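# Move floor cartons onto shelf at aisle's far end

## Task

Pick up every carton lying on the aisle floor and set each one on a shelf at the far end of the aisle, resting directly on the shelf (not stacked on another carton), sitting flat and not overhanging the shelf edge. The robot must not topple or finish leaning, and the cartons must stay put without the robot holding them.

## Robot and tools

ROBOT. The robot is a Hello Robot Stretch 3 with a single arm. It has a two-wheeled base (0.33 m long, 0.34 m wide), a vertical mast carrying a lift, and a telescoping arm that reaches out to the robot's right side. The base cannot drive sideways, so to shift the gripper forward or back you drive the base. Turns in place pivot about the point midway between the drive wheels, 0.05 m behind the front edge. With the arm pulled in and the wrist folded, a turn sweeps a circle of radius 0.28 m; an unfolded, level wrist reaches past that circle.

FRAMES. Base frame: origin on the floor between the drive wheels, x forward, y left, z up. hand_pose is reported in this frame, located where the closed fingertips meet; with all wrist joints at zero its x axis points up, y back along the arm toward the mast, z toward the robot's rear. Odometry frame is the base frame as it was at the start of the scene; heading is positive to the left, range -3.142 to 3.142.

TOOLS.
execute_actions(actions, cameras): actions is a list holding exactly one action object, or empty to just read state and images. An action may contain:
- base: exactly one of {"translate_m": d}, a relative drive of d metres from the base's current place, forward positive, range -1 to 1; or {"rotate_rad": d}, a relative spin in place, counter-clockwise (left) positive, range -3.2 to 3.2.
- joints: a dictionary of absolute joint targets by name. lift_m 0 to 1.1 (arm height on mast); arm_m 0 to 0.52 (extension); wrist_yaw_rad -1.345 to 4.42 (0 = gripper in line with the arm, positive swings it toward the front, 3.0 = folded over the base); wrist_pitch_rad -1.57 to 0.451 (0 level, negative tips fingers down); wrist_roll_rad -2.911 to 2.911 (0 = fingers side by side, level); gripper_m -0.089 to 0.179 (larger is more open; actual fingertip gap is about 0.007 m smaller near closed and 0.025 m smaller fully open, zero below 0.007); head_pan_rad -3.953 to 1.73 (0 forward, positive left, -1.57 looks along the arm); head_tilt_rad -1.53 to 0.419 (negative looks down). Metres and radians throughout.
- contact_limits: {"arm_m": n}, n a motor-effort percent 1 to 100 at which the arm motion halts (contact_stop); it also caps the arm's holding force until the next action. Values above the maximum get trimmed; very low values stop immediately.
Base and joint motions in one action begin together and may finish at different times. A joint or base you omit may still be driving toward its earlier target. Unknown keys or out-of-range values reject the whole call with no motion. An action lasts at most 15 s. cameras lists head_camera, nav_camera, wrist_camera or all; omitted/null/["all"] gives all, [] gives none. If a result reports a stop, the remaining calls in that same reply are skipped.
wait(seconds): 0 to 10 s, commands nothing and returns state and images.
zoom_image(camera, region): enlarges [x0, y0, x1, y1] pixels (max 504 by 504, origin top-left) of that camera's most recent full image.
finished_scene(scene): closes the given scene number after the robot holds its last command; irreversible, and its result says whether the goal was met and gives the following task. Replying with no tool call ends everything.

READING RESULTS. base_status and joint_status describe how each motion ended: done (for the base, wheels turned the commanded amount even if slipping), off_target (stopped short, may still push), contact_stop, time_out, torque_fault (after these the target is dropped). The lift and arm halt on firm contact and go slack until recommanded; a slack lift can sink under load or keep pressing. on_its_own covers things not commanded in this call; its "held at" is a target, not a position, and it flags efforts outside the rest range (likely pushing or carrying). motor_effort is percent of maximum, positive toward larger joint values, peak in brackets; readings carry fixed bias and noise. Positive wheel effort pushes forward. lidar_m: 12 distances from the base origin in 30-degree sectors, 1st straight ahead, counter-clockwise (4th left, 7th behind, 10th right), '-' nothing seen; plane 0.17 m high, range 0.15 to 12 m, blind to clear objects, low items and the robot, partly blocked by the mast and low lift. wrist_depth_mm (45 to 1000) and head_depth_mm (280 to 4000, image sideways) are 7x7 median depth grids from top-left. base_odometry counts wheel turns, so slip shows as motion; turned_by_wheels and turned_by_imu give turning since last result; base_tilt gives forward/right lean in degrees with a fixed bias up to about 4.

GRIPPING. Close to a gripper_m smaller than the carton's width; smaller squeezes harder, but the stall guard eases force and heavy items may slip. Resend a different value to regrip. Open at least 0.02 beyond the touching value to release. Neither status nor reading confirms a grasp; check cameras.

SPEED AND STOWING. Full base speed (0.30 m/s, 1.9 rad/s) only with lift_m under 0.30, arm_m under 0.03 and wrist_yaw_rad over 2.54; otherwise 0.10 m/s and 0.63 rad/s. Fold or unfold the wrist only with lift_m 0.32 to 0.95, wrist_pitch_rad -0.4 and roll near 0; once folded, the lift may drop to 0.25. With wrist_yaw_rad below -0.4, keep pitch at -0.5 or lower.

AVOID. Pushing with the arm on something rigid while the gripper is above roughly 0.45 m can tip the robot, more so with raised contact limits or a repeat push. Don't drive while the gripper is pushing or caught on something fixed, and watch for snagging furniture, especially in reverse; if tipping, reverse the last move in small steps, free the gripper, and lower lift_m to about 0.2. The base, wrist and head have no contact stop and keep pushing; a strained wrist servo shuts off for 10 s. Avoid drops, slips, slams and hard collisions. The robot keeps its last command while you compose a reply, objects may get nudged occasionally, and base commands are measured from the last reported state.

Each tool is called as name(argument=value, ...), one argument or row to a line, values as JSON.

## Session

execute_actions(
  actions=[],
)

Scene clock: 0.00 s.
base_odometry: x=+0.000 y=+0.000 heading=+0.000 (m, m, rad; odometry frame)
turned_by_wheels: +0.000 (rad since the last result)
turned_by_imu: +0.000 (rad since the last result)
base_tilt: forward=-1.8 right=+1.4 (deg)
lidar_m: 1.30 1.43 1.51 2.20 2.20 1.55 1.61 1.18 1.80 1.55 1.54 1.82
head_depth_mm: 2027 2845 2927 2880 2881 2849 2195 / 2031 3128 3254 3294 3291 3203 2211 / 2063 1281 1288 1309 1314 1321 2016 / 1955 1251 1267 1275 1278 1290 1296 / 1968 1232 1231 1240 1251 1259 1260 / 1883 1207 1214 1215 1224 1239 1252 / 1981 2895 2907 2915 2940 2921 2154
base_status: not commanded
joint_positions: lift_m=+0.583 arm_m=+0.001 wrist_yaw_rad=+3.113 wrist_pitch_rad=-0.333 wrist_roll_rad=+0.000 gripper_m=+0.037 head_pan_rad=-0.013 head_tilt_rad=+0.005
joint_status: not commanded
motor_effort: left_wheel=+0 right_wheel=+0 lift_m=+23 arm_m=+0 wrist_yaw_rad=+0 wrist_pitch_rad=+8 wrist_roll_rad=+0 gripper_m=+0 head_pan_rad=+0 head_tilt_rad=+2 (%)
hand_pose: x=-0.0146 y=+0.0884 z=+0.6153 quat_wxyz=(+0.127, +0.699, +0.107, +0.696) (m; base frame)
wrist_depth_mm: - - - - - - - / - - - - - - - / - - - - - - - / - - - - - - - / - - - - - - - / 894 884 899 889 876 915 900 / 755 759 725 768 771 784 782
pictures: head_camera (sideways: a quarter turn clockwise sets it upright), nav_camera (sideways: a quarter turn counterclockwise sets it upright), wrist_camera
Images, in order (width x height): head_camera 896x504, nav_camera 672x504, wrist_camera 644x364.

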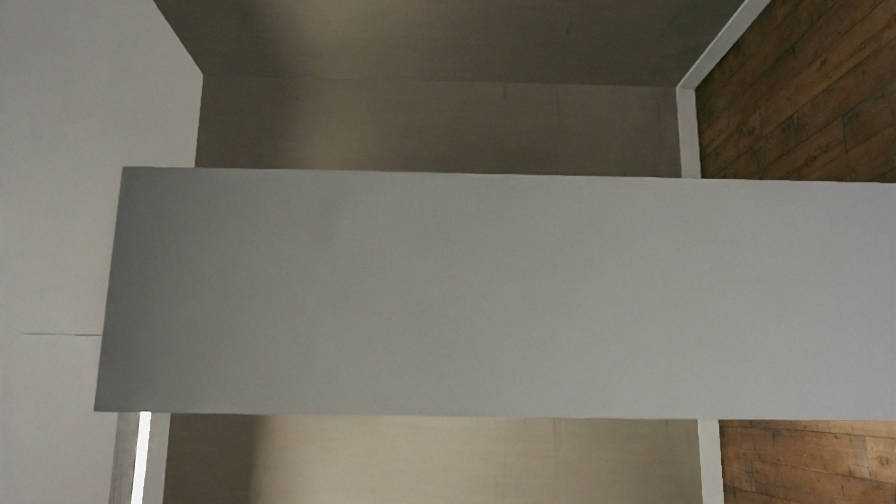

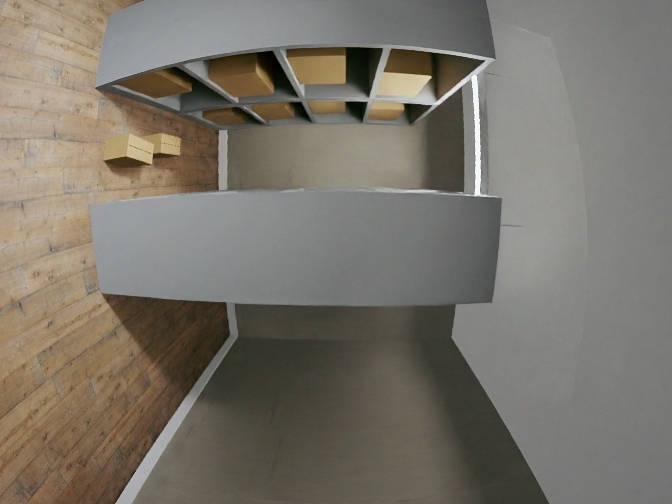

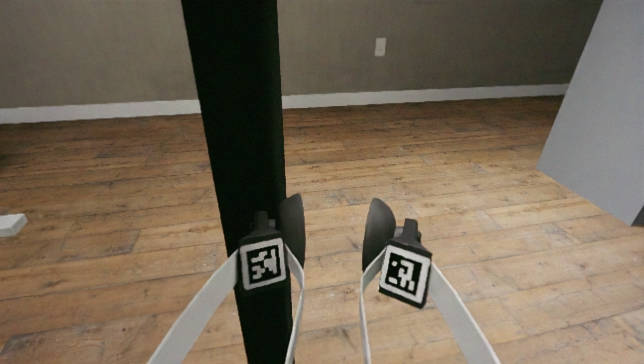

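execute_actions(
  actions=[
    {"joints":{"head_pan_rad":0.45,"head_tilt_rad":-0.45,"lift_m":0.28}},
  ],
  cameras=["head_camera","nav_camera"],
)

Scene clock: 5.53 s.
base_odometry: x=+0.000 y=+0.000 heading=+0.000 (m, m, rad; odometry frame)
turned_by_wheels: +0.000 (rad since the last result)
turned_by_imu: +0.001 (rad since the last result)
base_tilt: forward=-2.0 right=+1.4 (deg)
lidar_m: 1.30 1.44 1.51 2.20 2.20 1.54 1.61 1.18 1.80 1.55 1.55 1.83
head_depth_mm: 1046 1115 1207 1323 1445 1562 1344 / 2599 2800 3003 2409 1539 1583 1339 / 2687 2924 3159 2769 1918 1606 1335 / 2423 2534 2711 2652 1912 1625 1346 / 1807 1734 1986 2027 1939 1629 1339 / 1386 1411 1418 1551 1706 1614 1336 / 1196 1294 1424 1579 1757 1621 1339
base_status: not commanded
joint_positions: lift_m=+0.281 arm_m=+0.001 wrist_yaw_rad=+3.113 wrist_pitch_rad=-0.334 wrist_roll_rad=+0.000 gripper_m=+0.037 head_pan_rad=+0.443 head_tilt_rad=-0.444
joint_status: all done
motor_effort: left_wheel=+0(0) right_wheel=+1(1) lift_m=+14(20) arm_m=+0(0) wrist_yaw_rad=+0(0) wrist_pitch_rad=+9(8) wrist_roll_rad=+0(0) gripper_m=+0(0) head_pan_rad=+4(36) head_tilt_rad=-4(39) (%)
hand_pose: x=-0.0146 y=+0.0884 z=+0.3126 quat_wxyz=(+0.128, +0.699, +0.108, +0.696) (m; base frame)
wrist_depth_mm: - - - - - - - / - - - - - - - / - - - - - - - / 783 787 800 801 810 817 828 / 621 625 635 640 678 640 643 / 516 518 549 527 520 534 538 / 443 - - - 454 455 458
pictures: head_camera (sideways: a quarter turn clockwise sets it upright), nav_camera (sideways: a quarter turn counterclockwise sets it upright)
Images, in order (width x height): head_camera 896x504, nav_camera 672x504.

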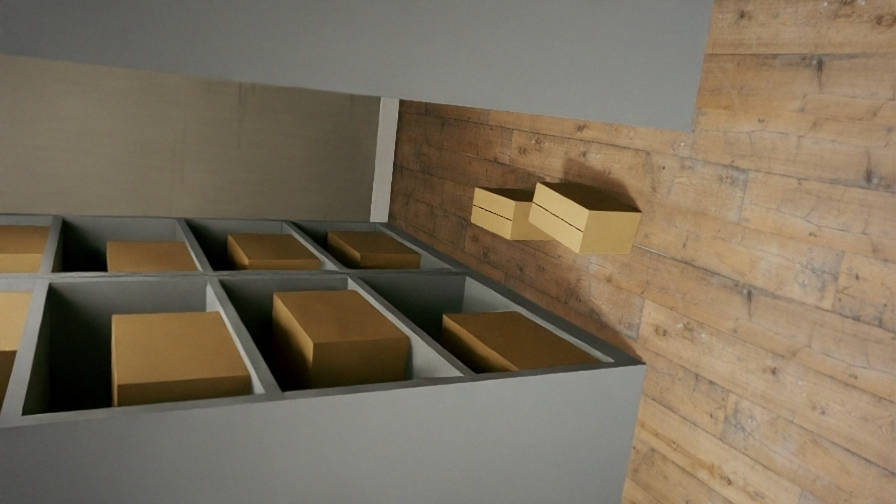

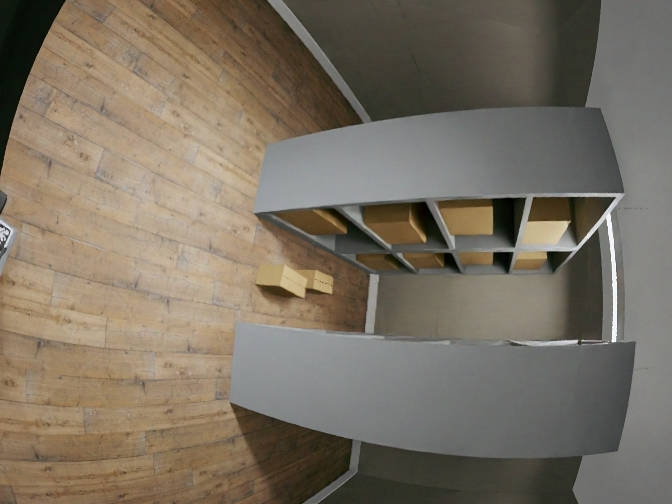

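execute_actions(
  actions=[
    {"base":{"rotate_rad":0.53},"joints":{"head_pan_rad":-0.36,"head_tilt_rad":-0.5}},
  ],
  cameras=[],
)

execute_actions(
  actions=[
    {"base":{"translate_m":0.95}},
  ],
  cameras=["head_camera","nav_camera"],
)

Scene clock: 28.93 s.
base_odometry: x=+0.000 y=+0.000 heading=+0.530 (m, m, rad; odometry frame)
turned_by_wheels: +0.530 (rad since the last result)
turned_by_imu: +0.529 (rad since the last result)
base_tilt: forward=-1.8 right=+1.5 (deg)
lidar_m: 1.44 1.52 2.20 2.21 1.84 1.61 1.18 1.80 1.55 1.54 1.83 1.30
head_depth_mm: 1085 1204 3059 2407 1924 1543 1293 / 1077 1183 1291 1437 1618 1544 1296 / 1079 1173 1294 1434 1611 1539 1295 / 1092 1191 1307 1453 1640 1551 1297 / 2667 2897 3112 2559 1839 1550 1298 / 2652 2850 3097 2527 1791 1548 1297 / 2342 2103 2171 2285 1863 1554 1304
base_status: done
joint_positions: lift_m=+0.281 arm_m=+0.001 wrist_yaw_rad=+3.113 wrist_pitch_rad=-0.334 wrist_roll_rad=+0.000 gripper_m=+0.037 head_pan_rad=-0.353 head_tilt_rad=-0.494
joint_status: all done
motor_effort: left_wheel=-1(6) right_wheel=+2(11) lift_m=+14(14) arm_m=+0(0) wrist_yaw_rad=+0(0) wrist_pitch_rad=+8(8) wrist_roll_rad=+0(0) gripper_m=+0(0) head_pan_rad=-3(45) head_tilt_rad=-4(13) (%)
hand_pose: x=-0.0146 y=+0.0884 z=+0.3126 quat_wxyz=(+0.128, +0.699, +0.108, +0.696) (m; base frame)
wrist_depth_mm: - - - - - - - / - - - - - - - / - - - - - - - / 782 800 815 813 828 821 837 / 626 629 634 636 676 649 654 / 512 519 534 529 510 534 539 / 443 - - - 452 459 458
pictures: none
No camera images: the call's "cameras" was empty. Leave "cameras" out to get every camera's image.

Scene clock: 33.87 s.
base_odometry: x=+0.820 y=+0.480 heading=+0.530 (m, m, rad; odometry frame)
turned_by_wheels: +0.000 (rad since the last result)
turned_by_imu: +0.001 (rad since the last result)
base_tilt: forward=-1.9 right=+1.5 (deg)
lidar_m: 0.50 0.53 0.79 1.94 2.27 2.22 2.13 2.08 1.82 0.75 0.46 0.50
head_depth_mm: 1018 776 780 902 952 915 803 / 1073 1140 1239 1144 1155 1175 1172 / 1861 2013 2200 2111 1828 1531 1295 / 1897 2065 2246 2436 1908 1511 1144 / 1883 2046 2252 2406 1925 1413 1272 / 1855 2017 1999 1973 1843 1549 1294 / 1523 1297 1276 1285 1490 1415 1214
base_status: done
joint_positions: lift_m=+0.280 arm_m=+0.001 wrist_yaw_rad=+3.113 wrist_pitch_rad=-0.334 wrist_roll_rad=+0.000 gripper_m=+0.037 head_pan_rad=-0.353 head_tilt_rad=-0.495
joint_status: not commanded
motor_effort: left_wheel=-1(8) right_wheel=+2(8) lift_m=+14(14) arm_m=+0(0) wrist_yaw_rad=+0(1) wrist_pitch_rad=+8(9) wrist_roll_rad=+0(0) gripper_m=+0(0) head_pan_rad=-4(3) head_tilt_rad=-3(4) (%)
hand_pose: x=-0.0146 y=+0.0883 z=+0.3125 quat_wxyz=(+0.128, +0.699, +0.108, +0.696) (m; base frame)
wrist_depth_mm: - - - - - - - / - - - - - - - / - - - - - - 708 / 777 813 802 805 808 829 676 / 622 623 634 640 665 642 609 / 518 515 541 531 506 529 536 / 440 - - - 450 455 455
pictures: head_camera (sideways: a quarter turn clockwise sets it upright), nav_camera (sideways: a quarter turn counterclockwise sets it upright)
Images, in order (width x height): head_camera 896x504, nav_camera 672x504.

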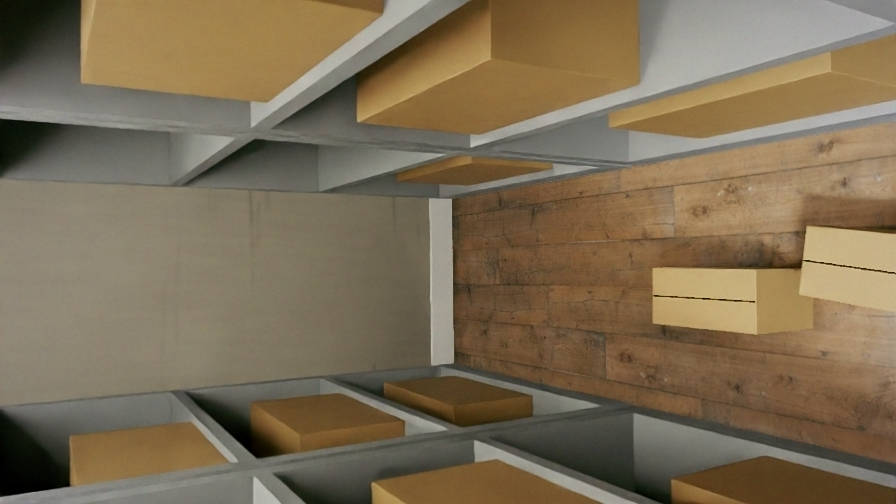

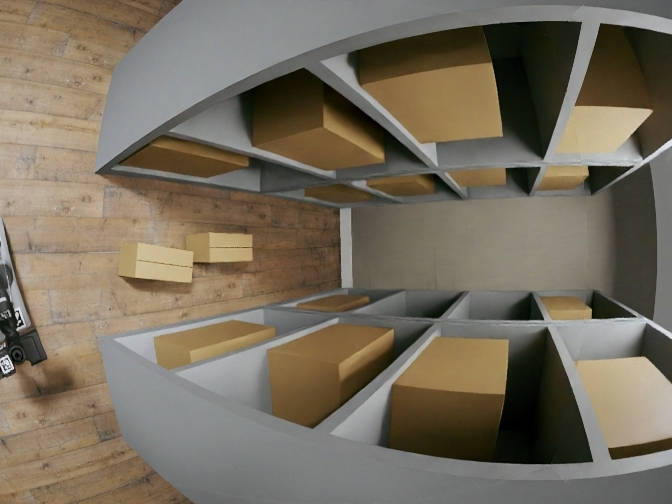

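execute_actions(
  actions=[
    {"base":{"translate_m":0.12}},
  ],
  cameras=[],
)

execute_actions(
  actions=[
    {"base":{"rotate_rad":1.24},"joints":{"head_pan_rad":-1.57,"head_tilt_rad":-0.95,"wrist_pitch_rad":-0.4}},
  ],
  cameras=[],
)

execute_actions(
  actions=[
    {"joints":{"lift_m":0.34}},
  ],
  cameras=[],
)

execute_actions(
  actions=[
    {"joints":{"wrist_yaw_rad":0.0,"gripper_m":0.179}},
  ],
)

Scene clock: 63.87 s.
base_odometry: x=+0.923 y=+0.541 heading=+0.530 (m, m, rad; odometry frame)
turned_by_wheels: +0.000 (rad since the last result)
turned_by_imu: +0.001 (rad since the last result)
base_tilt: forward=-1.9 right=+1.5 (deg)
lidar_m: 0.39 0.42 0.56 1.91 2.23 2.31 2.25 2.11 1.86 0.52 0.39 0.39
head_depth_mm: 938 873 876 972 890 899 927 / 1736 1342 1190 1262 1392 1382 1226 / 1791 1934 2066 2225 1849 1542 1292 / 1772 1950 2146 2318 1918 1510 1201 / 1782 1949 2133 2297 1916 1547 1236 / 1748 1902 1816 1805 1786 1506 1296 / 1393 1187 1154 1190 1160 1412 1135
base_status: done
joint_positions: lift_m=+0.280 arm_m=+0.001 wrist_yaw_rad=+3.113 wrist_pitch_rad=-0.334 wrist_roll_rad=+0.000 gripper_m=+0.037 head_pan_rad=-0.353 head_tilt_rad=-0.495
joint_status: not commanded
motor_effort: left_wheel=-1(7) right_wheel=+1(9) lift_m=+14(13) arm_m=+0(0) wrist_yaw_rad=+0(0) wrist_pitch_rad=+8(8) wrist_roll_rad=+1(0) gripper_m=+0(0) head_pan_rad=-4(4) head_tilt_rad=-3(4) (%)
hand_pose: x=-0.0146 y=+0.0883 z=+0.3125 quat_wxyz=(+0.128, +0.699, +0.108, +0.696) (m; base frame)
wrist_depth_mm: - - - - - - 552 / - - - - - - 524 / - - - - - - 498 / 787 787 796 809 814 785 475 / 631 627 642 634 667 637 454 / 518 520 539 531 509 530 432 / 442 - - - 449 452 426
pictures: none
No camera images: the call's "cameras" was empty. Leave "cameras" out to get every camera's image.

Scene clock: 65.83 s.
base_odometry: x=+0.923 y=+0.541 heading=+1.770 (m, m, rad; odometry frame)
turned_by_wheels: +1.240 (rad since the last result)
turned_by_imu: +1.234 (rad since the last result)
base_tilt: forward=-1.9 right=+1.4 (deg)
lidar_m: 1.91 1.95 2.31 2.32 2.25 1.97 1.86 0.40 0.39 0.39 0.53 0.43
head_depth_mm: 982 986 994 1048 1146 1102 1100 / 1538 1561 1570 1450 1313 1202 - / 2009 2037 1754 1519 1315 1210 - / 2022 2048 1748 1367 1204 1198 1102 / 2016 2035 1746 1544 1370 1224 1107 / 1550 1672 1572 1485 1317 1208 1106 / 1042 1046 1029 1087 1029 1090 1112
base_status: done
joint_positions: lift_m=+0.280 arm_m=+0.001 wrist_yaw_rad=+3.113 wrist_pitch_rad=-0.415 wrist_roll_rad=+0.000 gripper_m=+0.037 head_pan_rad=-1.563 head_tilt_rad=-0.938
joint_status: all done
motor_effort: left_wheel=-1(6) right_wheel=+2(10) lift_m=+14(14) arm_m=-1(0) wrist_yaw_rad=+0(0) wrist_pitch_rad=+7(7) wrist_roll_rad=+0(0) gripper_m=+1(0) head_pan_rad=-3(50) head_tilt_rad=-7(42) (%)
hand_pose: x=-0.0148 y=+0.0789 z=+0.2939 quat_wxyz=(+0.156, +0.694, +0.136, +0.690) (m; base frame)
wrist_depth_mm: - - - - - - - / - - - - - - - / 897 883 895 886 920 927 932 / 692 701 704 710 709 709 717 / 569 571 576 571 598 574 584 / 482 495 - - - 486 487 / 427 - - - 422 423 423
pictures: none
No camera images: the call's "cameras" was empty. Leave "cameras" out to get every camera's image.

Scene clock: 67.20 s.
base_odometry: x=+0.923 y=+0.541 heading=+1.770 (m, m, rad; odometry frame)
turned_by_wheels: +0.000 (rad since the last result)
turned_by_imu: +0.000 (rad since the last result)
base_tilt: forward=-1.9 right=+1.5 (deg)
lidar_m: 1.91 1.95 2.32 2.31 2.25 1.97 1.86 0.40 0.39 0.39 0.53 0.42
head_depth_mm: 983 989 997 1054 1143 1103 1100 / 1549 1555 1572 1447 1317 1204 - / 1999 2019 1745 1518 1309 1220 - / 2009 2046 1750 1365 1202 1206 1107 / 2018 2034 1752 1547 1361 1223 1116 / 1546 1670 1574 1476 1321 1211 1110 / 1043 1042 1029 1083 1031 1089 1112
base_status: not commanded
joint_positions: lift_m=+0.340 arm_m=+0.001 wrist_yaw_rad=+3.113 wrist_pitch_rad=-0.416 wrist_roll_rad=+0.000 gripper_m=+0.037 head_pan_rad=-1.563 head_tilt_rad=-0.938
joint_status: all done
motor_effort: left_wheel=-1(1) right_wheel=+2(2) lift_m=+29(30) arm_m=+0(0) wrist_yaw_rad=+0(0) wrist_pitch_rad=+7(8) wrist_roll_rad=+0(0) gripper_m=+1(0) head_pan_rad=-3(3) head_tilt_rad=-7(7) (%)
hand_pose: x=-0.0148 y=+0.0788 z=+0.3527 quat_wxyz=(+0.156, +0.694, +0.136, +0.690) (m; base frame)
wrist_depth_mm: - - - - - - - / - - - - - - - / - - - - - - - / 777 785 793 794 814 811 803 / 648 647 646 659 684 657 657 / 542 547 570 553 538 557 554 / 472 486 - - 474 482 480
pictures: none
No camera images: the call's "cameras" was empty. Leave "cameras" out to get every camera's image.

Scene clock: 69.73 s.
base_odometry: x=+0.923 y=+0.541 heading=+1.770 (m, m, rad; odometry frame)
turned_by_wheels: +0.000 (rad since the last result)
turned_by_imu: +0.000 (rad since the last result)
base_tilt: forward=-1.8 right=+1.6 (deg)
lidar_m: 1.91 1.95 2.32 2.32 2.25 1.96 1.86 0.40 0.39 0.39 0.52 0.42
head_depth_mm: 984 987 993 1053 1145 1111 1104 / 1544 1569 1565 1446 1313 1207 - / 2026 2046 1761 1526 1311 1234 - / 2013 2060 1764 1362 1201 1187 1128 / 1993 2025 1758 1528 1364 1224 1108 / 1547 1660 1571 1485 1320 1211 1111 / 1042 1040 1032 1086 1032 1085 1111
base_status: not commanded
joint_positions: lift_m=+0.340 arm_m=+0.001 wrist_yaw_rad=+0.003 wrist_pitch_rad=-0.416 wrist_roll_rad=+0.000 gripper_m=+0.179 head_pan_rad=-1.563 head_tilt_rad=-0.938
joint_status: all done
motor_effort: left_wheel=-1(1) right_wheel=+2(2) lift_m=+29(29) arm_m=+0(1) wrist_yaw_rad=-3(1) wrist_pitch_rad=+8(7) wrist_roll_rad=+1(0) gripper_m=+1(91) head_pan_rad=-3(4) head_tilt_rad=-8(8) (%)
hand_pose: x=-0.0209 y=-0.3705 z=+0.3527 quat_wxyz=(+0.692, +0.147, -0.692, -0.145) (m; base frame)
wrist_depth_mm: 796 808 - - 888 783 775 / 452 866 - - 894 488 412 / 448 807 936 916 918 459 322 / 448 656 755 575 747 457 302 / 434 630 627 408 655 489 323 / 416 529 536 344 553 486 355 / 447 472 312 305 479 436 395
pictures: head_camera (sideways: a quarter turn clockwise sets it upright), nav_camera (sideways: a quarter turn counterclockwise sets it upright), wrist_camera
Images, in order (width x height): head_camera 896x504, nav_camera 672x504, wrist_camera 644x364.

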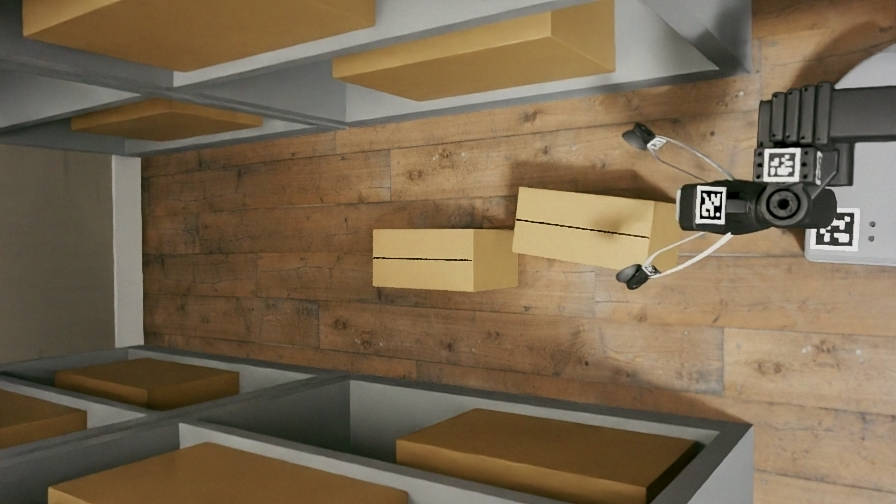

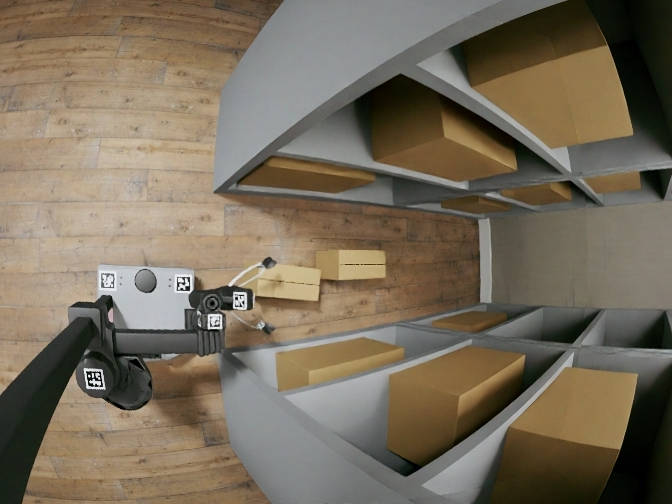

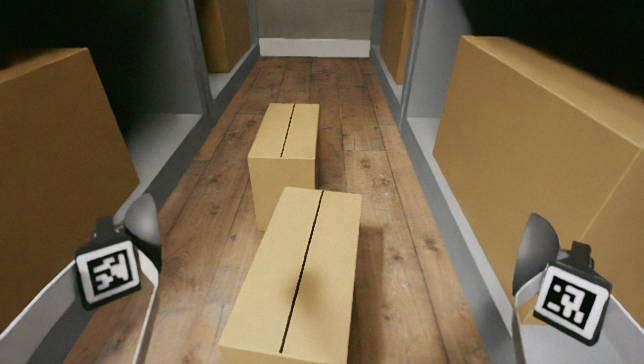

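execute_actions(
  actions=[
    {"base":{"translate_m":0.055},"joints":{"wrist_yaw_rad":-0.15,"wrist_pitch_rad":-0.5,"arm_m":0.15,"lift_m":0.22}},
  ],
  cameras=["head_camera","wrist_camera"],
)

Scene clock: 80.60 s.
base_odometry: x=+0.912 y=+0.595 heading=+1.770 (m, m, rad; odometry frame)
turned_by_wheels: +0.000 (rad since the last result)
turned_by_imu: +0.001 (rad since the last result)
base_tilt: forward=-2.0 right=+1.6 (deg)
lidar_m: 1.85 1.90 2.49 2.30 2.27 2.02 1.91 0.43 0.45 0.39 0.45 0.38
head_depth_mm: 1100 1164 1244 1178 1199 1172 1101 / 1751 1780 1678 1492 1351 1223 1135 / 1997 2045 1744 1504 1184 1188 - / 2000 2035 1757 1374 1328 1199 1134 / 1974 1975 1724 1532 1366 1215 1105 / 1332 1220 1478 1404 1262 1177 1108 / 991 873 871 908 837 936 1111
base_status: done
joint_positions: lift_m=+0.221 arm_m=+0.150 wrist_yaw_rad=-0.148 wrist_pitch_rad=-0.514 wrist_roll_rad=+0.000 gripper_m=+0.179 head_pan_rad=-1.563 head_tilt_rad=-0.938
joint_status: all done
motor_effort: left_wheel=-1(4) right_wheel=+3(5) lift_m=+14(28) arm_m=+2(2) wrist_yaw_rad=-1(2) wrist_pitch_rad=+7(6) wrist_roll_rad=+0(0) gripper_m=+1(0) head_pan_rad=-3(2) head_tilt_rad=-7(7) (%)
hand_pose: x=-0.0528 y=-0.5037 z=+0.2123 quat_wxyz=(+0.669, +0.129, -0.695, -0.230) (m; base frame)
wrist_depth_mm: 627 846 - - 722 405 290 / 644 720 384 807 711 415 295 / 504 612 365 601 602 426 299 / 446 510 404 246 497 405 304 / 422 446 221 208 411 414 301 / 379 366 185 180 191 380 286 / 325 330 158 158 163 332 314
pictures: head_camera (sideways: a quarter turn clockwise sets it upright), wrist_camera
Images, in order (width x height): head_camera 896x504, wrist_camera 644x364.

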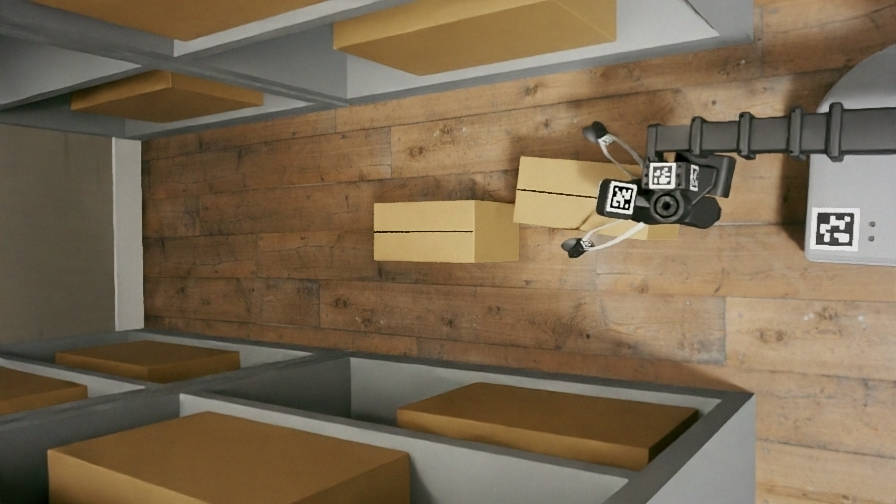

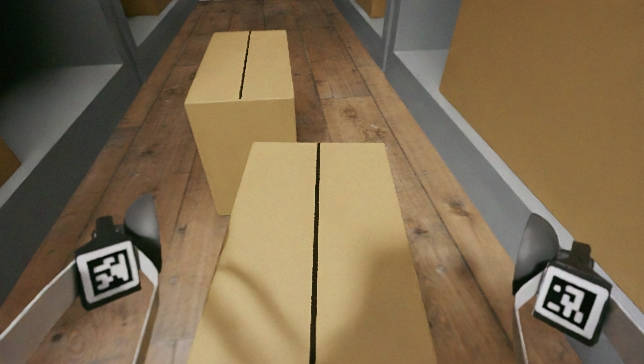

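execute_actions(
  actions=[
    {"base":{"translate_m":0.01},"joints":{"lift_m":0.125}},
  ],
  cameras=["head_camera","wrist_camera"],
)

Scene clock: 84.20 s.
base_odometry: x=+0.910 y=+0.604 heading=+1.770 (m, m, rad; odometry frame)
turned_by_wheels: +0.000 (rad since the last result)
turned_by_imu: +0.001 (rad since the last result)
base_tilt: forward=-2.0 right=+1.4 (deg)
lidar_m: 1.84 1.89 2.48 2.29 2.27 2.03 1.92 0.44 0.61 0.40 0.40 0.37
head_depth_mm: 1137 1153 1302 1207 1221 1167 1101 / 1877 1809 1675 1492 1354 1214 1130 / 2003 2037 1767 1498 1182 - - / 2013 2058 1757 1378 1361 1221 1136 / 1947 1969 1717 1537 1359 1223 1109 / 1278 1184 1429 1234 1218 1167 1110 / 978 849 844 901 824 936 1110
base_status: done
joint_positions: lift_m=+0.148 arm_m=+0.150 wrist_yaw_rad=-0.150 wrist_pitch_rad=-0.453 wrist_roll_rad=-0.002 gripper_m=+0.179 head_pan_rad=-1.563 head_tilt_rad=-0.939
joint_status: lift_m contact_stop (moved -0.073 of -0.096)
on_its_own: lift_m is slack since a contact_stop, until your next command for it (your +0.125 is given up); wrist_pitch_rad is at rest, and its effort (-24) is outside its rest range (-20 to +32)
motor_effort: left_wheel=-1(3) right_wheel=+1(6) lift_m=+21(27) arm_m=+2(3) wrist_yaw_rad=+0(2) wrist_pitch_rad=-24(36) wrist_roll_rad=+2(3) gripper_m=-2(1) head_pan_rad=-4(3) head_tilt_rad=-8(8) (%)
hand_pose: x=-0.0545 y=-0.5121 z=+0.1526 quat_wxyz=(+0.676, +0.107, -0.698, -0.210) (m; base frame)
wrist_depth_mm: 610 839 435 - 717 415 300 / 547 670 322 728 669 426 304 / 459 564 336 203 228 422 309 / 428 449 166 161 161 408 308 / 368 384 132 133 133 376 294 / - 297 112 113 113 117 273 / 274 260 98 98 98 101 272
pictures: head_camera (sideways: a quarter turn clockwise sets it upright), wrist_camera
Images, in order (width x height): head_camera 896x504, wrist_camera 644x364.

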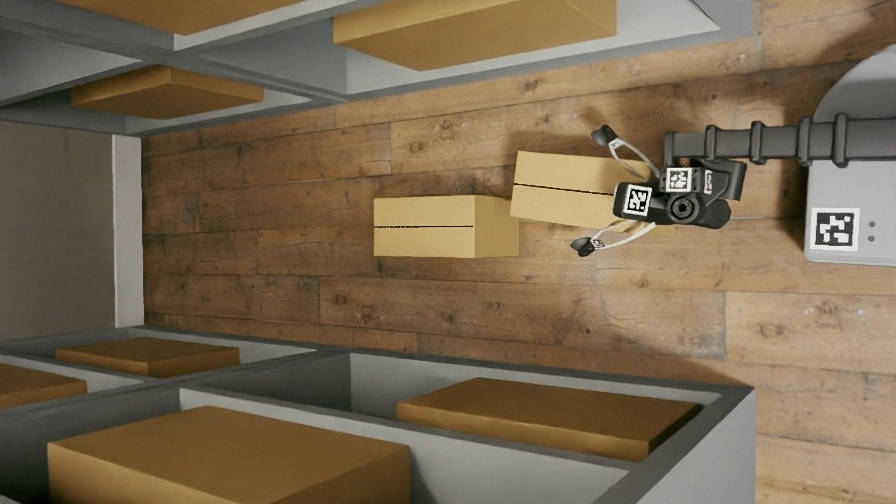

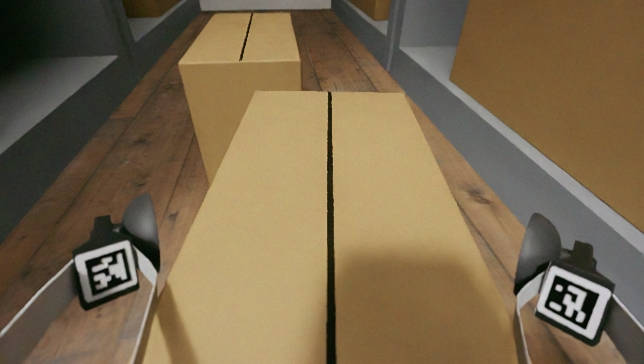

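execute_actions(
  actions=[
    {"joints":{"lift_m":0.225,"wrist_pitch_rad":-0.84,"arm_m":0.185}},
  ],
  cameras=["wrist_camera"],
)

Scene clock: 94.17 s.
base_odometry: x=+0.910 y=+0.604 heading=+1.769 (m, m, rad; odometry frame)
turned_by_wheels: +0.000 (rad since the last result)
turned_by_imu: +0.001 (rad since the last result)
base_tilt: forward=-1.9 right=+1.4 (deg)
lidar_m: 1.84 1.89 2.47 2.30 2.27 2.03 1.92 0.44 0.61 0.38 0.40 0.37
head_depth_mm: 1131 1165 1298 1209 1217 1174 1108 / 1875 1817 1685 1497 1351 1219 1138 / 1993 2032 1752 1489 1200 1177 - / 1993 2048 1752 1374 1356 1202 1137 / 1972 1974 1735 1526 1357 1228 1107 / 1282 1189 1468 1232 1219 1169 1110 / 976 850 845 899 827 931 1116
base_status: not commanded
joint_positions: lift_m=+0.225 arm_m=+0.185 wrist_yaw_rad=-0.152 wrist_pitch_rad=-0.848 wrist_roll_rad=-0.003 gripper_m=+0.179 head_pan_rad=-1.563 head_tilt_rad=-0.939
joint_status: all done
motor_effort: left_wheel=-1(2) right_wheel=+2(6) lift_m=+29(33) arm_m=+2(2) wrist_yaw_rad=+2(3) wrist_pitch_rad=+4(100) wrist_roll_rad=+3(5) gripper_m=-1(2) head_pan_rad=-3(4) head_tilt_rad=-7(7) (%)
hand_pose: x=-0.0446 y=-0.4793 z=+0.1551 quat_wxyz=(+0.622, +0.242, -0.663, -0.339) (m; base frame)
wrist_depth_mm: 442 499 310 212 477 410 308 / 423 445 349 187 190 414 313 / 390 399 176 168 167 382 307 / 361 362 156 153 152 354 310 / 332 335 140 139 139 324 309 / 309 299 129 129 128 295 293 / 281 283 120 120 119 273 272
pictures: wrist_camera
Images, in order (width x height): wrist_camera 644x364.

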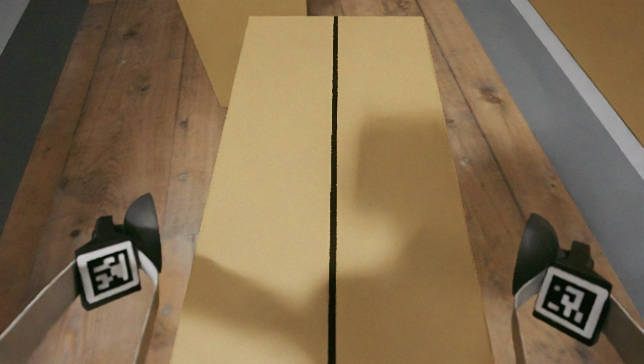

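execute_actions(
  actions=[
    {"joints":{"lift_m":0.18}},
  ],
  cameras=["wrist_camera"],
)

Scene clock: 97.73 s.
base_odometry: x=+0.910 y=+0.604 heading=+1.770 (m, m, rad; odometry frame)
turned_by_wheels: +0.000 (rad since the last result)
turned_by_imu: +0.001 (rad since the last result)
base_tilt: forward=-2.0 right=+1.4 (deg)
lidar_m: 1.84 1.89 2.48 2.30 2.27 2.03 1.92 0.44 0.61 0.39 0.40 0.37
head_depth_mm: 1133 1162 1305 1212 1219 1171 1100 / 1876 1815 1669 1495 1348 1211 1137 / 2006 2047 1746 1492 1205 1182 - / 2000 2043 1747 1376 1358 1204 1139 / 1971 1980 1714 1529 1358 1228 1111 / 1284 1185 1474 1229 1220 1166 1109 / 976 846 847 900 825 936 1106
base_status: not commanded
joint_positions: lift_m=+0.197 arm_m=+0.185 wrist_yaw_rad=-0.152 wrist_pitch_rad=-0.807 wrist_roll_rad=-0.004 gripper_m=+0.179 head_pan_rad=-1.563 head_tilt_rad=-0.939
joint_status: lift_m contact_stop (moved -0.027 of -0.045)
on_its_own: lift_m is slack since a contact_stop, until your next command for it (your +0.180 is given up)
motor_effort: left_wheel=-1(1) right_wheel=+1(3) lift_m=+22(28) arm_m=+2(3) wrist_yaw_rad=+2(2) wrist_pitch_rad=-17(26) wrist_roll_rad=+3(4) gripper_m=-1(0) head_pan_rad=-4(3) head_tilt_rad=-7(7) (%)
hand_pose: x=-0.0457 y=-0.4877 z=+0.1343 quat_wxyz=(+0.629, +0.228, -0.668, -0.326) (m; base frame)
wrist_depth_mm: 449 496 290 190 193 407 307 / 422 432 173 164 164 403 309 / 381 381 149 145 144 376 299 / 345 344 131 130 130 336 306 / 313 319 119 118 118 298 300 / - 194 109 108 108 108 280 / 263 254 100 100 100 101 254
pictures: wrist_camera
Images, in order (width x height): wrist_camera 644x364.

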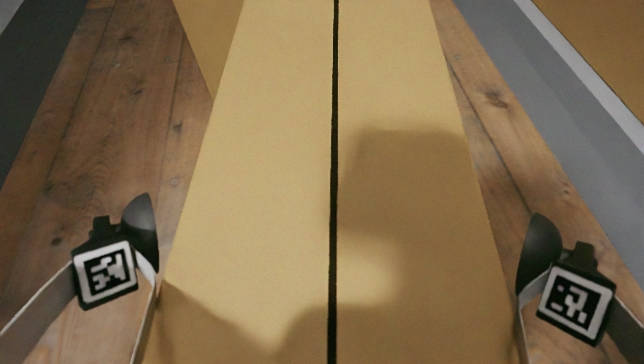

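execute_actions(
  actions=[
    {"joints":{"gripper_m":0.09}},
  ],
  cameras=["wrist_camera","head_camera"],
)

Scene clock: 101.57 s.
base_odometry: x=+0.910 y=+0.604 heading=+1.770 (m, m, rad; odometry frame)
turned_by_wheels: +0.000 (rad since the last result)
turned_by_imu: +0.001 (rad since the last result)
base_tilt: forward=-2.0 right=+1.4 (deg)
lidar_m: 1.84 1.88 2.48 2.30 2.27 2.04 1.93 0.44 0.61 0.39 0.40 0.37
head_depth_mm: 1141 1161 1299 1217 1218 1170 1102 / 1881 1811 1669 1502 1349 1219 1130 / 1979 2043 1758 1499 1209 1187 - / 1993 2052 1749 1365 1352 1199 1129 / 1945 1975 1719 1535 1356 1222 1102 / 1280 1188 1471 1230 1219 1175 1109 / 975 847 844 900 827 942 1115
base_status: not commanded
joint_positions: lift_m=+0.197 arm_m=+0.185 wrist_yaw_rad=-0.151 wrist_pitch_rad=-0.806 wrist_roll_rad=-0.004 gripper_m=+0.092 head_pan_rad=-1.563 head_tilt_rad=-0.939
joint_status: all done
on_its_own: lift_m is slack since a contact_stop, until your next command for it (your +0.180 is given up)
motor_effort: left_wheel=-1(1) right_wheel=+1(2) lift_m=+21(21) arm_m=+2(3) wrist_yaw_rad=+2(2) wrist_pitch_rad=-18(18) wrist_roll_rad=+3(3) gripper_m=-42(99) head_pan_rad=-3(3) head_tilt_rad=-7(7) (%)
hand_pose: x=-0.0457 y=-0.4878 z=+0.1346 quat_wxyz=(+0.629, +0.228, -0.668, -0.326) (m; base frame)
wrist_depth_mm: 445 498 290 189 194 409 309 / 419 435 175 165 164 405 310 / 383 381 150 146 145 376 300 / 342 346 132 131 131 340 308 / 313 316 119 119 118 210 300 / 292 113 109 109 108 109 279 / 260 260 101 100 100 101 257
pictures: head_camera (sideways: a quarter turn clockwise sets it upright), wrist_camera
Images, in order (width x height): head_camera 896x504, wrist_camera 644x364.

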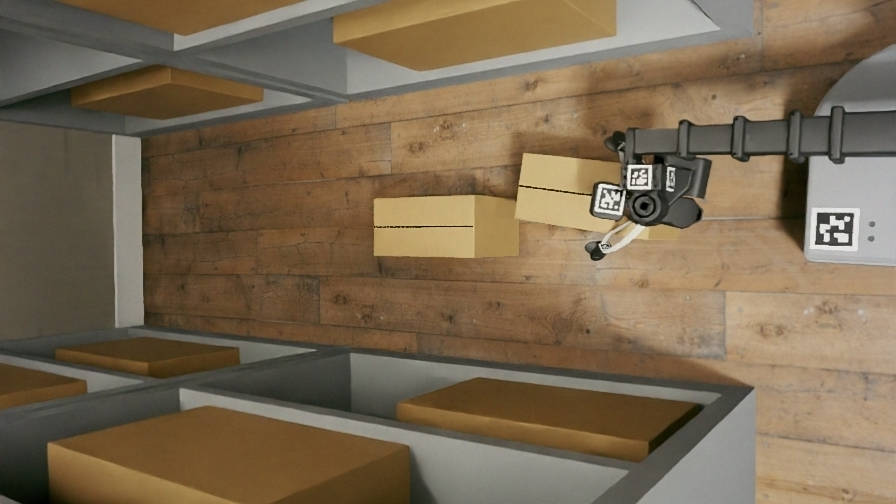

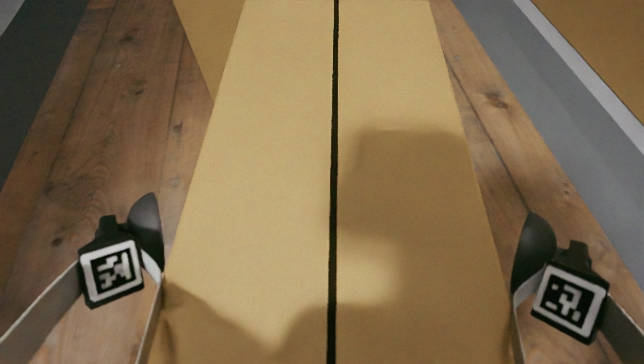

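execute_actions(
  actions=[
    {"joints":{"gripper_m":0.179,"lift_m":0.222}},
  ],
  cameras=[],
)

execute_actions(
  actions=[
    {"joints":{"gripper_m":0.08}},
  ],
  cameras=["wrist_camera","head_camera"],
)

Scene clock: 108.47 s.
base_odometry: x=+0.910 y=+0.604 heading=+1.769 (m, m, rad; odometry frame)
turned_by_wheels: +0.000 (rad since the last result)
turned_by_imu: +0.001 (rad since the last result)
base_tilt: forward=-1.9 right=+1.4 (deg)
lidar_m: 1.84 1.88 2.48 2.30 2.27 2.03 1.93 0.44 0.61 0.38 0.40 0.37
head_depth_mm: 1138 1159 1300 1217 1218 1175 1106 / 1864 1808 1678 1494 1352 1217 1136 / 1999 2035 1746 1499 1195 1191 - / 1989 2048 1756 1374 1352 1201 1136 / 1966 1970 1717 1528 1359 1219 1113 / 1283 1191 1473 1229 1222 1172 1114 / 972 848 845 902 825 936 1108
base_status: not commanded
joint_positions: lift_m=+0.221 arm_m=+0.185 wrist_yaw_rad=-0.151 wrist_pitch_rad=-0.853 wrist_roll_rad=-0.002 gripper_m=+0.179 head_pan_rad=-1.563 head_tilt_rad=-0.939
joint_status: all done
motor_effort: left_wheel=-1(1) right_wheel=+2(1) lift_m=+29(34) arm_m=+2(2) wrist_yaw_rad=+1(2) wrist_pitch_rad=+6(17) wrist_roll_rad=+2(3) gripper_m=+0(81) head_pan_rad=-3(3) head_tilt_rad=-7(7) (%)
hand_pose: x=-0.0443 y=-0.4784 z=+0.1513 quat_wxyz=(+0.621, +0.243, -0.663, -0.340) (m; base frame)
wrist_depth_mm: 441 491 307 202 209 407 311 / 421 440 185 173 173 410 311 / 388 392 156 151 151 382 304 / 357 357 135 135 134 348 309 / 329 328 122 121 121 314 307 / - 204 111 110 110 112 290 / 278 273 101 101 101 102 269
pictures: none
No camera images: the call's "cameras" was empty. Leave "cameras" out to get every camera's image.

Scene clock: 109.93 s.
base_odometry: x=+0.910 y=+0.604 heading=+1.770 (m, m, rad; odometry frame)
turned_by_wheels: +0.000 (rad since the last result)
turned_by_imu: +0.000 (rad since the last result)
base_tilt: forward=-1.8 right=+1.4 (deg)
lidar_m: 1.84 1.89 2.48 2.30 2.27 2.03 1.93 0.44 0.61 0.37 0.40 0.37
head_depth_mm: 1131 1157 1301 1217 1222 1174 1103 / 1870 1805 1658 1491 1349 1216 1136 / 1991 2052 1757 1496 1200 1184 - / 1990 2056 1753 1373 1357 1206 1134 / 1954 1968 1729 1526 1359 1223 1106 / 1284 1179 1469 1229 1222 1175 1114 / 977 847 846 900 826 940 1115
base_status: not commanded
joint_positions: lift_m=+0.222 arm_m=+0.185 wrist_yaw_rad=-0.150 wrist_pitch_rad=-0.841 wrist_roll_rad=-0.003 gripper_m=+0.081 head_pan_rad=-1.563 head_tilt_rad=-0.939
joint_status: all done
motor_effort: left_wheel=-1(1) right_wheel=+1(3) lift_m=+28(30) arm_m=+2(2) wrist_yaw_rad=+1(1) wrist_pitch_rad=+1(6) wrist_roll_rad=+2(2) gripper_m=-28(99) head_pan_rad=-2(3) head_tilt_rad=-8(7) (%)
hand_pose: x=-0.0445 y=-0.4808 z=+0.1532 quat_wxyz=(+0.623, +0.240, -0.664, -0.336) (m; base frame)
wrist_depth_mm: 442 505 308 210 479 411 310 / 424 443 346 186 188 414 312 / 390 399 175 166 166 382 306 / 361 361 154 151 150 354 310 / 328 329 138 138 137 322 311 / 304 296 128 127 126 - 295 / 283 281 118 117 117 270 274
pictures: head_camera (sideways: a quarter turn clockwise sets it upright), wrist_camera
Images, in order (width x height): head_camera 896x504, wrist_camera 644x364.

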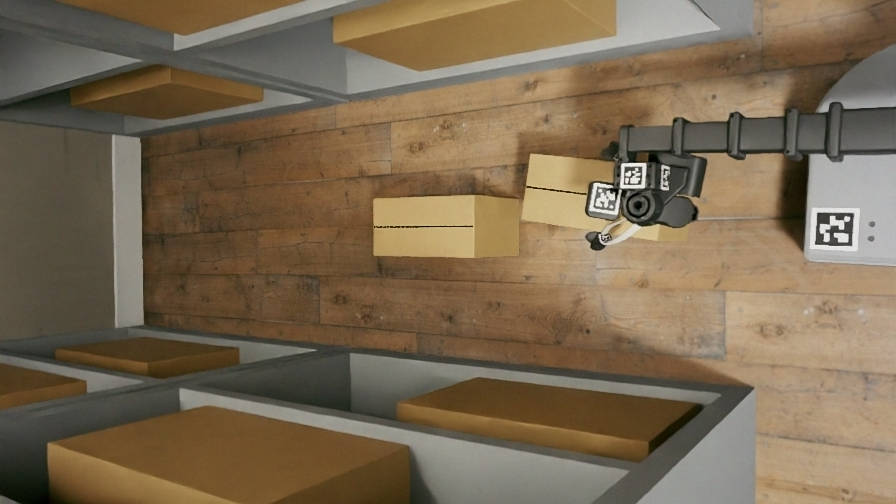

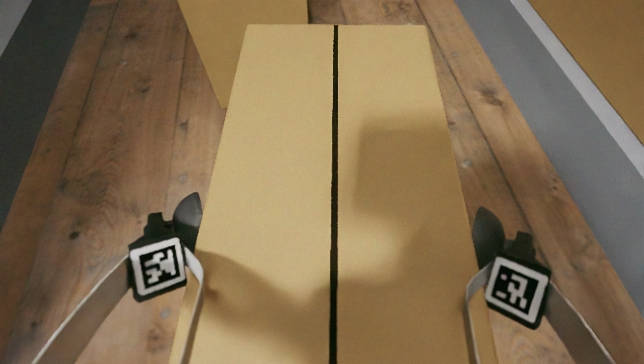

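execute_actions(
  actions=[
    {"joints":{"gripper_m":0.03}},
  ],
  cameras=[],
)

execute_actions(
  actions=[
    {"joints":{"lift_m":0.245,"wrist_yaw_rad":0.0}},
  ],
  cameras=["wrist_camera","head_camera"],
)

Scene clock: 112.43 s.
base_odometry: x=+0.910 y=+0.604 heading=+1.770 (m, m, rad; odometry frame)
turned_by_wheels: +0.000 (rad since the last result)
turned_by_imu: +0.000 (rad since the last result)
base_tilt: forward=-1.9 right=+1.4 (deg)
lidar_m: 1.84 1.89 2.48 2.30 2.28 2.03 1.93 0.44 0.61 0.37 0.40 0.37
head_depth_mm: 1135 1168 1296 1218 1214 1173 1099 / 1859 1820 1672 1499 1345 1221 1134 / 2022 2032 1757 1507 1202 1187 - / 2006 2043 1755 1371 1352 1203 1138 / 1967 1964 1721 1530 1359 1217 1112 / 1282 1186 1473 1227 1217 1173 1110 / 976 848 846 902 828 937 1109
base_status: not commanded
joint_positions: lift_m=+0.222 arm_m=+0.185 wrist_yaw_rad=-0.150 wrist_pitch_rad=-0.841 wrist_roll_rad=-0.004 gripper_m=+0.033 head_pan_rad=-1.563 head_tilt_rad=-0.939
joint_status: all done
motor_effort: left_wheel=-1(1) right_wheel=+1(2) lift_m=+28(27) arm_m=+2(2) wrist_yaw_rad=+0(0) wrist_pitch_rad=+0(0) wrist_roll_rad=+3(3) gripper_m=-50(99) head_pan_rad=-3(3) head_tilt_rad=-7(7) (%)
hand_pose: x=-0.0445 y=-0.4809 z=+0.1533 quat_wxyz=(+0.623, +0.240, -0.664, -0.336) (m; base frame)
wrist_depth_mm: 442 501 306 210 479 408 310 / 419 445 344 186 190 417 314 / 391 400 174 167 166 382 303 / 361 360 154 151 151 353 308 / 332 332 138 138 138 324 312 / 303 295 127 127 127 - 296 / 285 280 118 118 117 269 274
pictures: none
No camera images: the call's "cameras" was empty. Leave "cameras" out to get every camera's image.

Scene clock: 113.40 s.
base_odometry: x=+0.910 y=+0.604 heading=+1.770 (m, m, rad; odometry frame)
turned_by_wheels: +0.000 (rad since the last result)
turned_by_imu: +0.000 (rad since the last result)
base_tilt: forward=-1.8 right=+1.4 (deg)
lidar_m: 1.84 1.89 2.48 2.29 2.27 2.03 1.92 0.44 0.61 0.37 0.40 0.37
head_depth_mm: 1133 1154 1306 1217 1221 1177 1101 / 1874 1825 1676 1501 1355 1211 1135 / 2004 2014 1737 1496 1193 1208 - / 1997 2052 1741 1375 1315 1203 1134 / 1951 1977 1728 1517 1358 1220 1109 / 1277 1185 1466 1229 1214 1174 1110 / 972 846 846 898 825 940 1113
base_status: not commanded
joint_positions: lift_m=+0.244 arm_m=+0.185 wrist_yaw_rad=-0.003 wrist_pitch_rad=-0.858 wrist_roll_rad=-0.004 gripper_m=+0.037 head_pan_rad=-1.563 head_tilt_rad=-0.939
joint_status: all done
on_its_own: gripper_m is held at +0.035, not at your +0.030, by its stall guard, which is still easing
motor_effort: left_wheel=-1(1) right_wheel=+1(1) lift_m=+30(31) arm_m=+2(2) wrist_yaw_rad=+2(3) wrist_pitch_rad=+9(10) wrist_roll_rad=+3(3) gripper_m=-47(50) head_pan_rad=-3(3) head_tilt_rad=-7(6) (%)
hand_pose: x=-0.0220 y=-0.4791 z=+0.1735 quat_wxyz=(+0.644, +0.294, -0.642, -0.295) (m; base frame)
wrist_depth_mm: 385 494 494 194 197 493 371 / 370 450 184 176 175 455 356 / 363 420 164 161 160 411 351 / 361 380 151 148 147 371 350 / 343 352 138 138 137 341 333 / 322 314 129 128 127 - 314 / 303 298 120 120 119 290 291
pictures: head_camera (sideways: a quarter turn clockwise sets it upright), wrist_camera
Images, in order (width x height): head_camera 896x504, wrist_camera 644x364.

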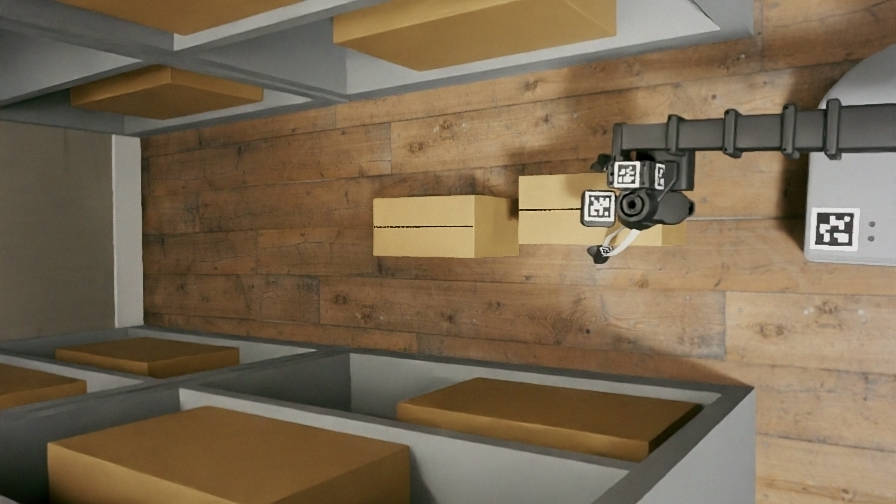

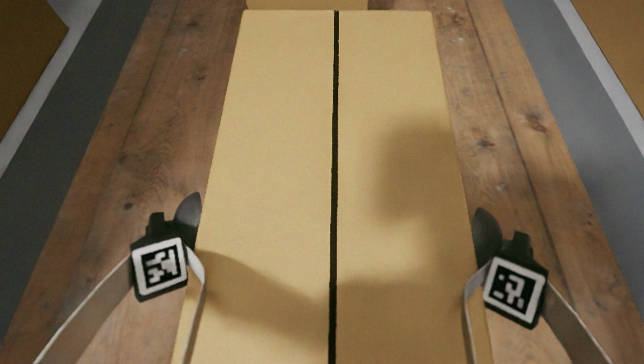

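execute_actions(
  actions=[
    {"base":{"translate_m":-0.2},"joints":{"lift_m":0.27,"gripper_m":0.05}},
  ],
  cameras=["wrist_camera","head_camera"],
)

Scene clock: 127.70 s.
base_odometry: x=+0.950 y=+0.408 heading=+1.769 (m, m, rad; odometry frame)
turned_by_wheels: +0.000 (rad since the last result)
turned_by_imu: +0.003 (rad since the last result)
base_tilt: forward=-1.9 right=+1.5 (deg)
lidar_m: 0.89 2.10 2.35 2.22 2.60 1.82 1.72 0.41 0.31 0.37 0.73 0.54
head_depth_mm: 540 496 879 858 579 932 1099 / 932 843 936 908 815 927 - / 1738 1764 1620 1475 1168 1187 1151 / 2008 2050 1760 1526 1312 1202 1139 / 2001 2045 1765 1370 1362 1228 1106 / 1947 1985 1726 1533 1356 1226 1115 / 1451 1480 1565 1465 1323 1208 1111
base_status: done
joint_positions: lift_m=+0.269 arm_m=+0.185 wrist_yaw_rad=-0.002 wrist_pitch_rad=-0.859 wrist_roll_rad=-0.004 gripper_m=+0.064 head_pan_rad=-1.563 head_tilt_rad=-0.939
joint_status: gripper_m off_target (ended at +0.064, target +0.050); the others done
on_its_own: gripper_m is held at +0.062, not at your +0.050, by its stall guard, which is still easing
motor_effort: left_wheel=-1(5) right_wheel=+1(3) lift_m=+30(34) arm_m=+2(2) wrist_yaw_rad=+2(2) wrist_pitch_rad=+10(9) wrist_roll_rad=+3(3) gripper_m=-34(99) head_pan_rad=-3(3) head_tilt_rad=-7(7) (%)
hand_pose: x=-0.0220 y=-0.4789 z=+0.1984 quat_wxyz=(+0.644, +0.294, -0.642, -0.295) (m; base frame)
wrist_depth_mm: 540 343 400 194 196 214 141 / 505 408 182 175 175 214 141 / 455 448 164 161 160 215 141 / 411 409 151 148 147 215 151 / 377 376 138 137 137 200 202 / 344 337 129 128 128 - 266 / 327 322 120 120 119 244 248
pictures: head_camera (sideways: a quarter turn clockwise sets it upright), wrist_camera
Images, in order (width x height): head_camera 896x504, wrist_camera 644x364.

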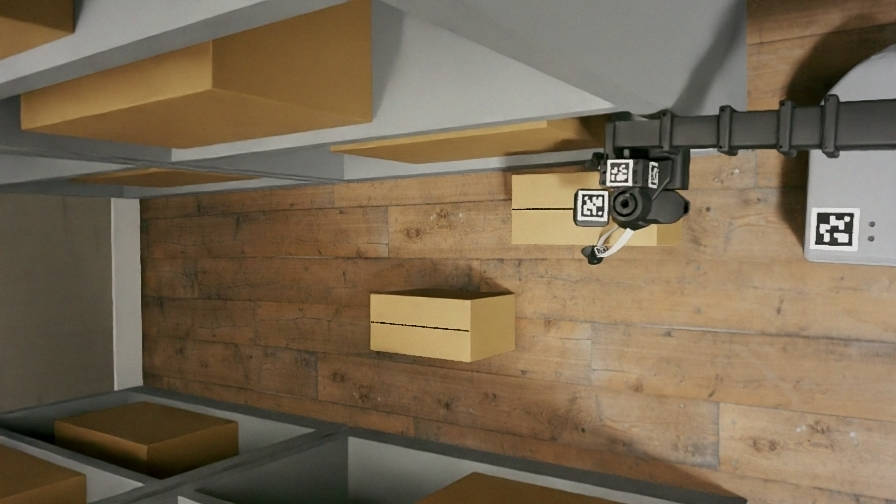

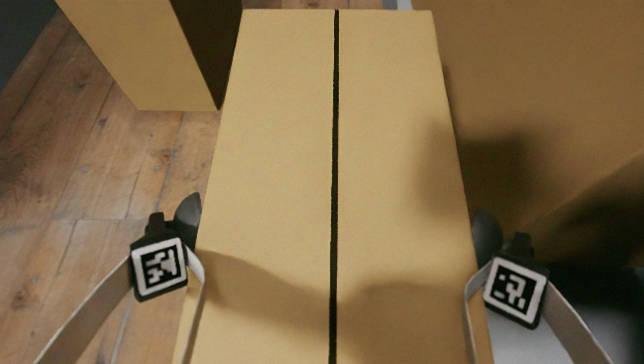

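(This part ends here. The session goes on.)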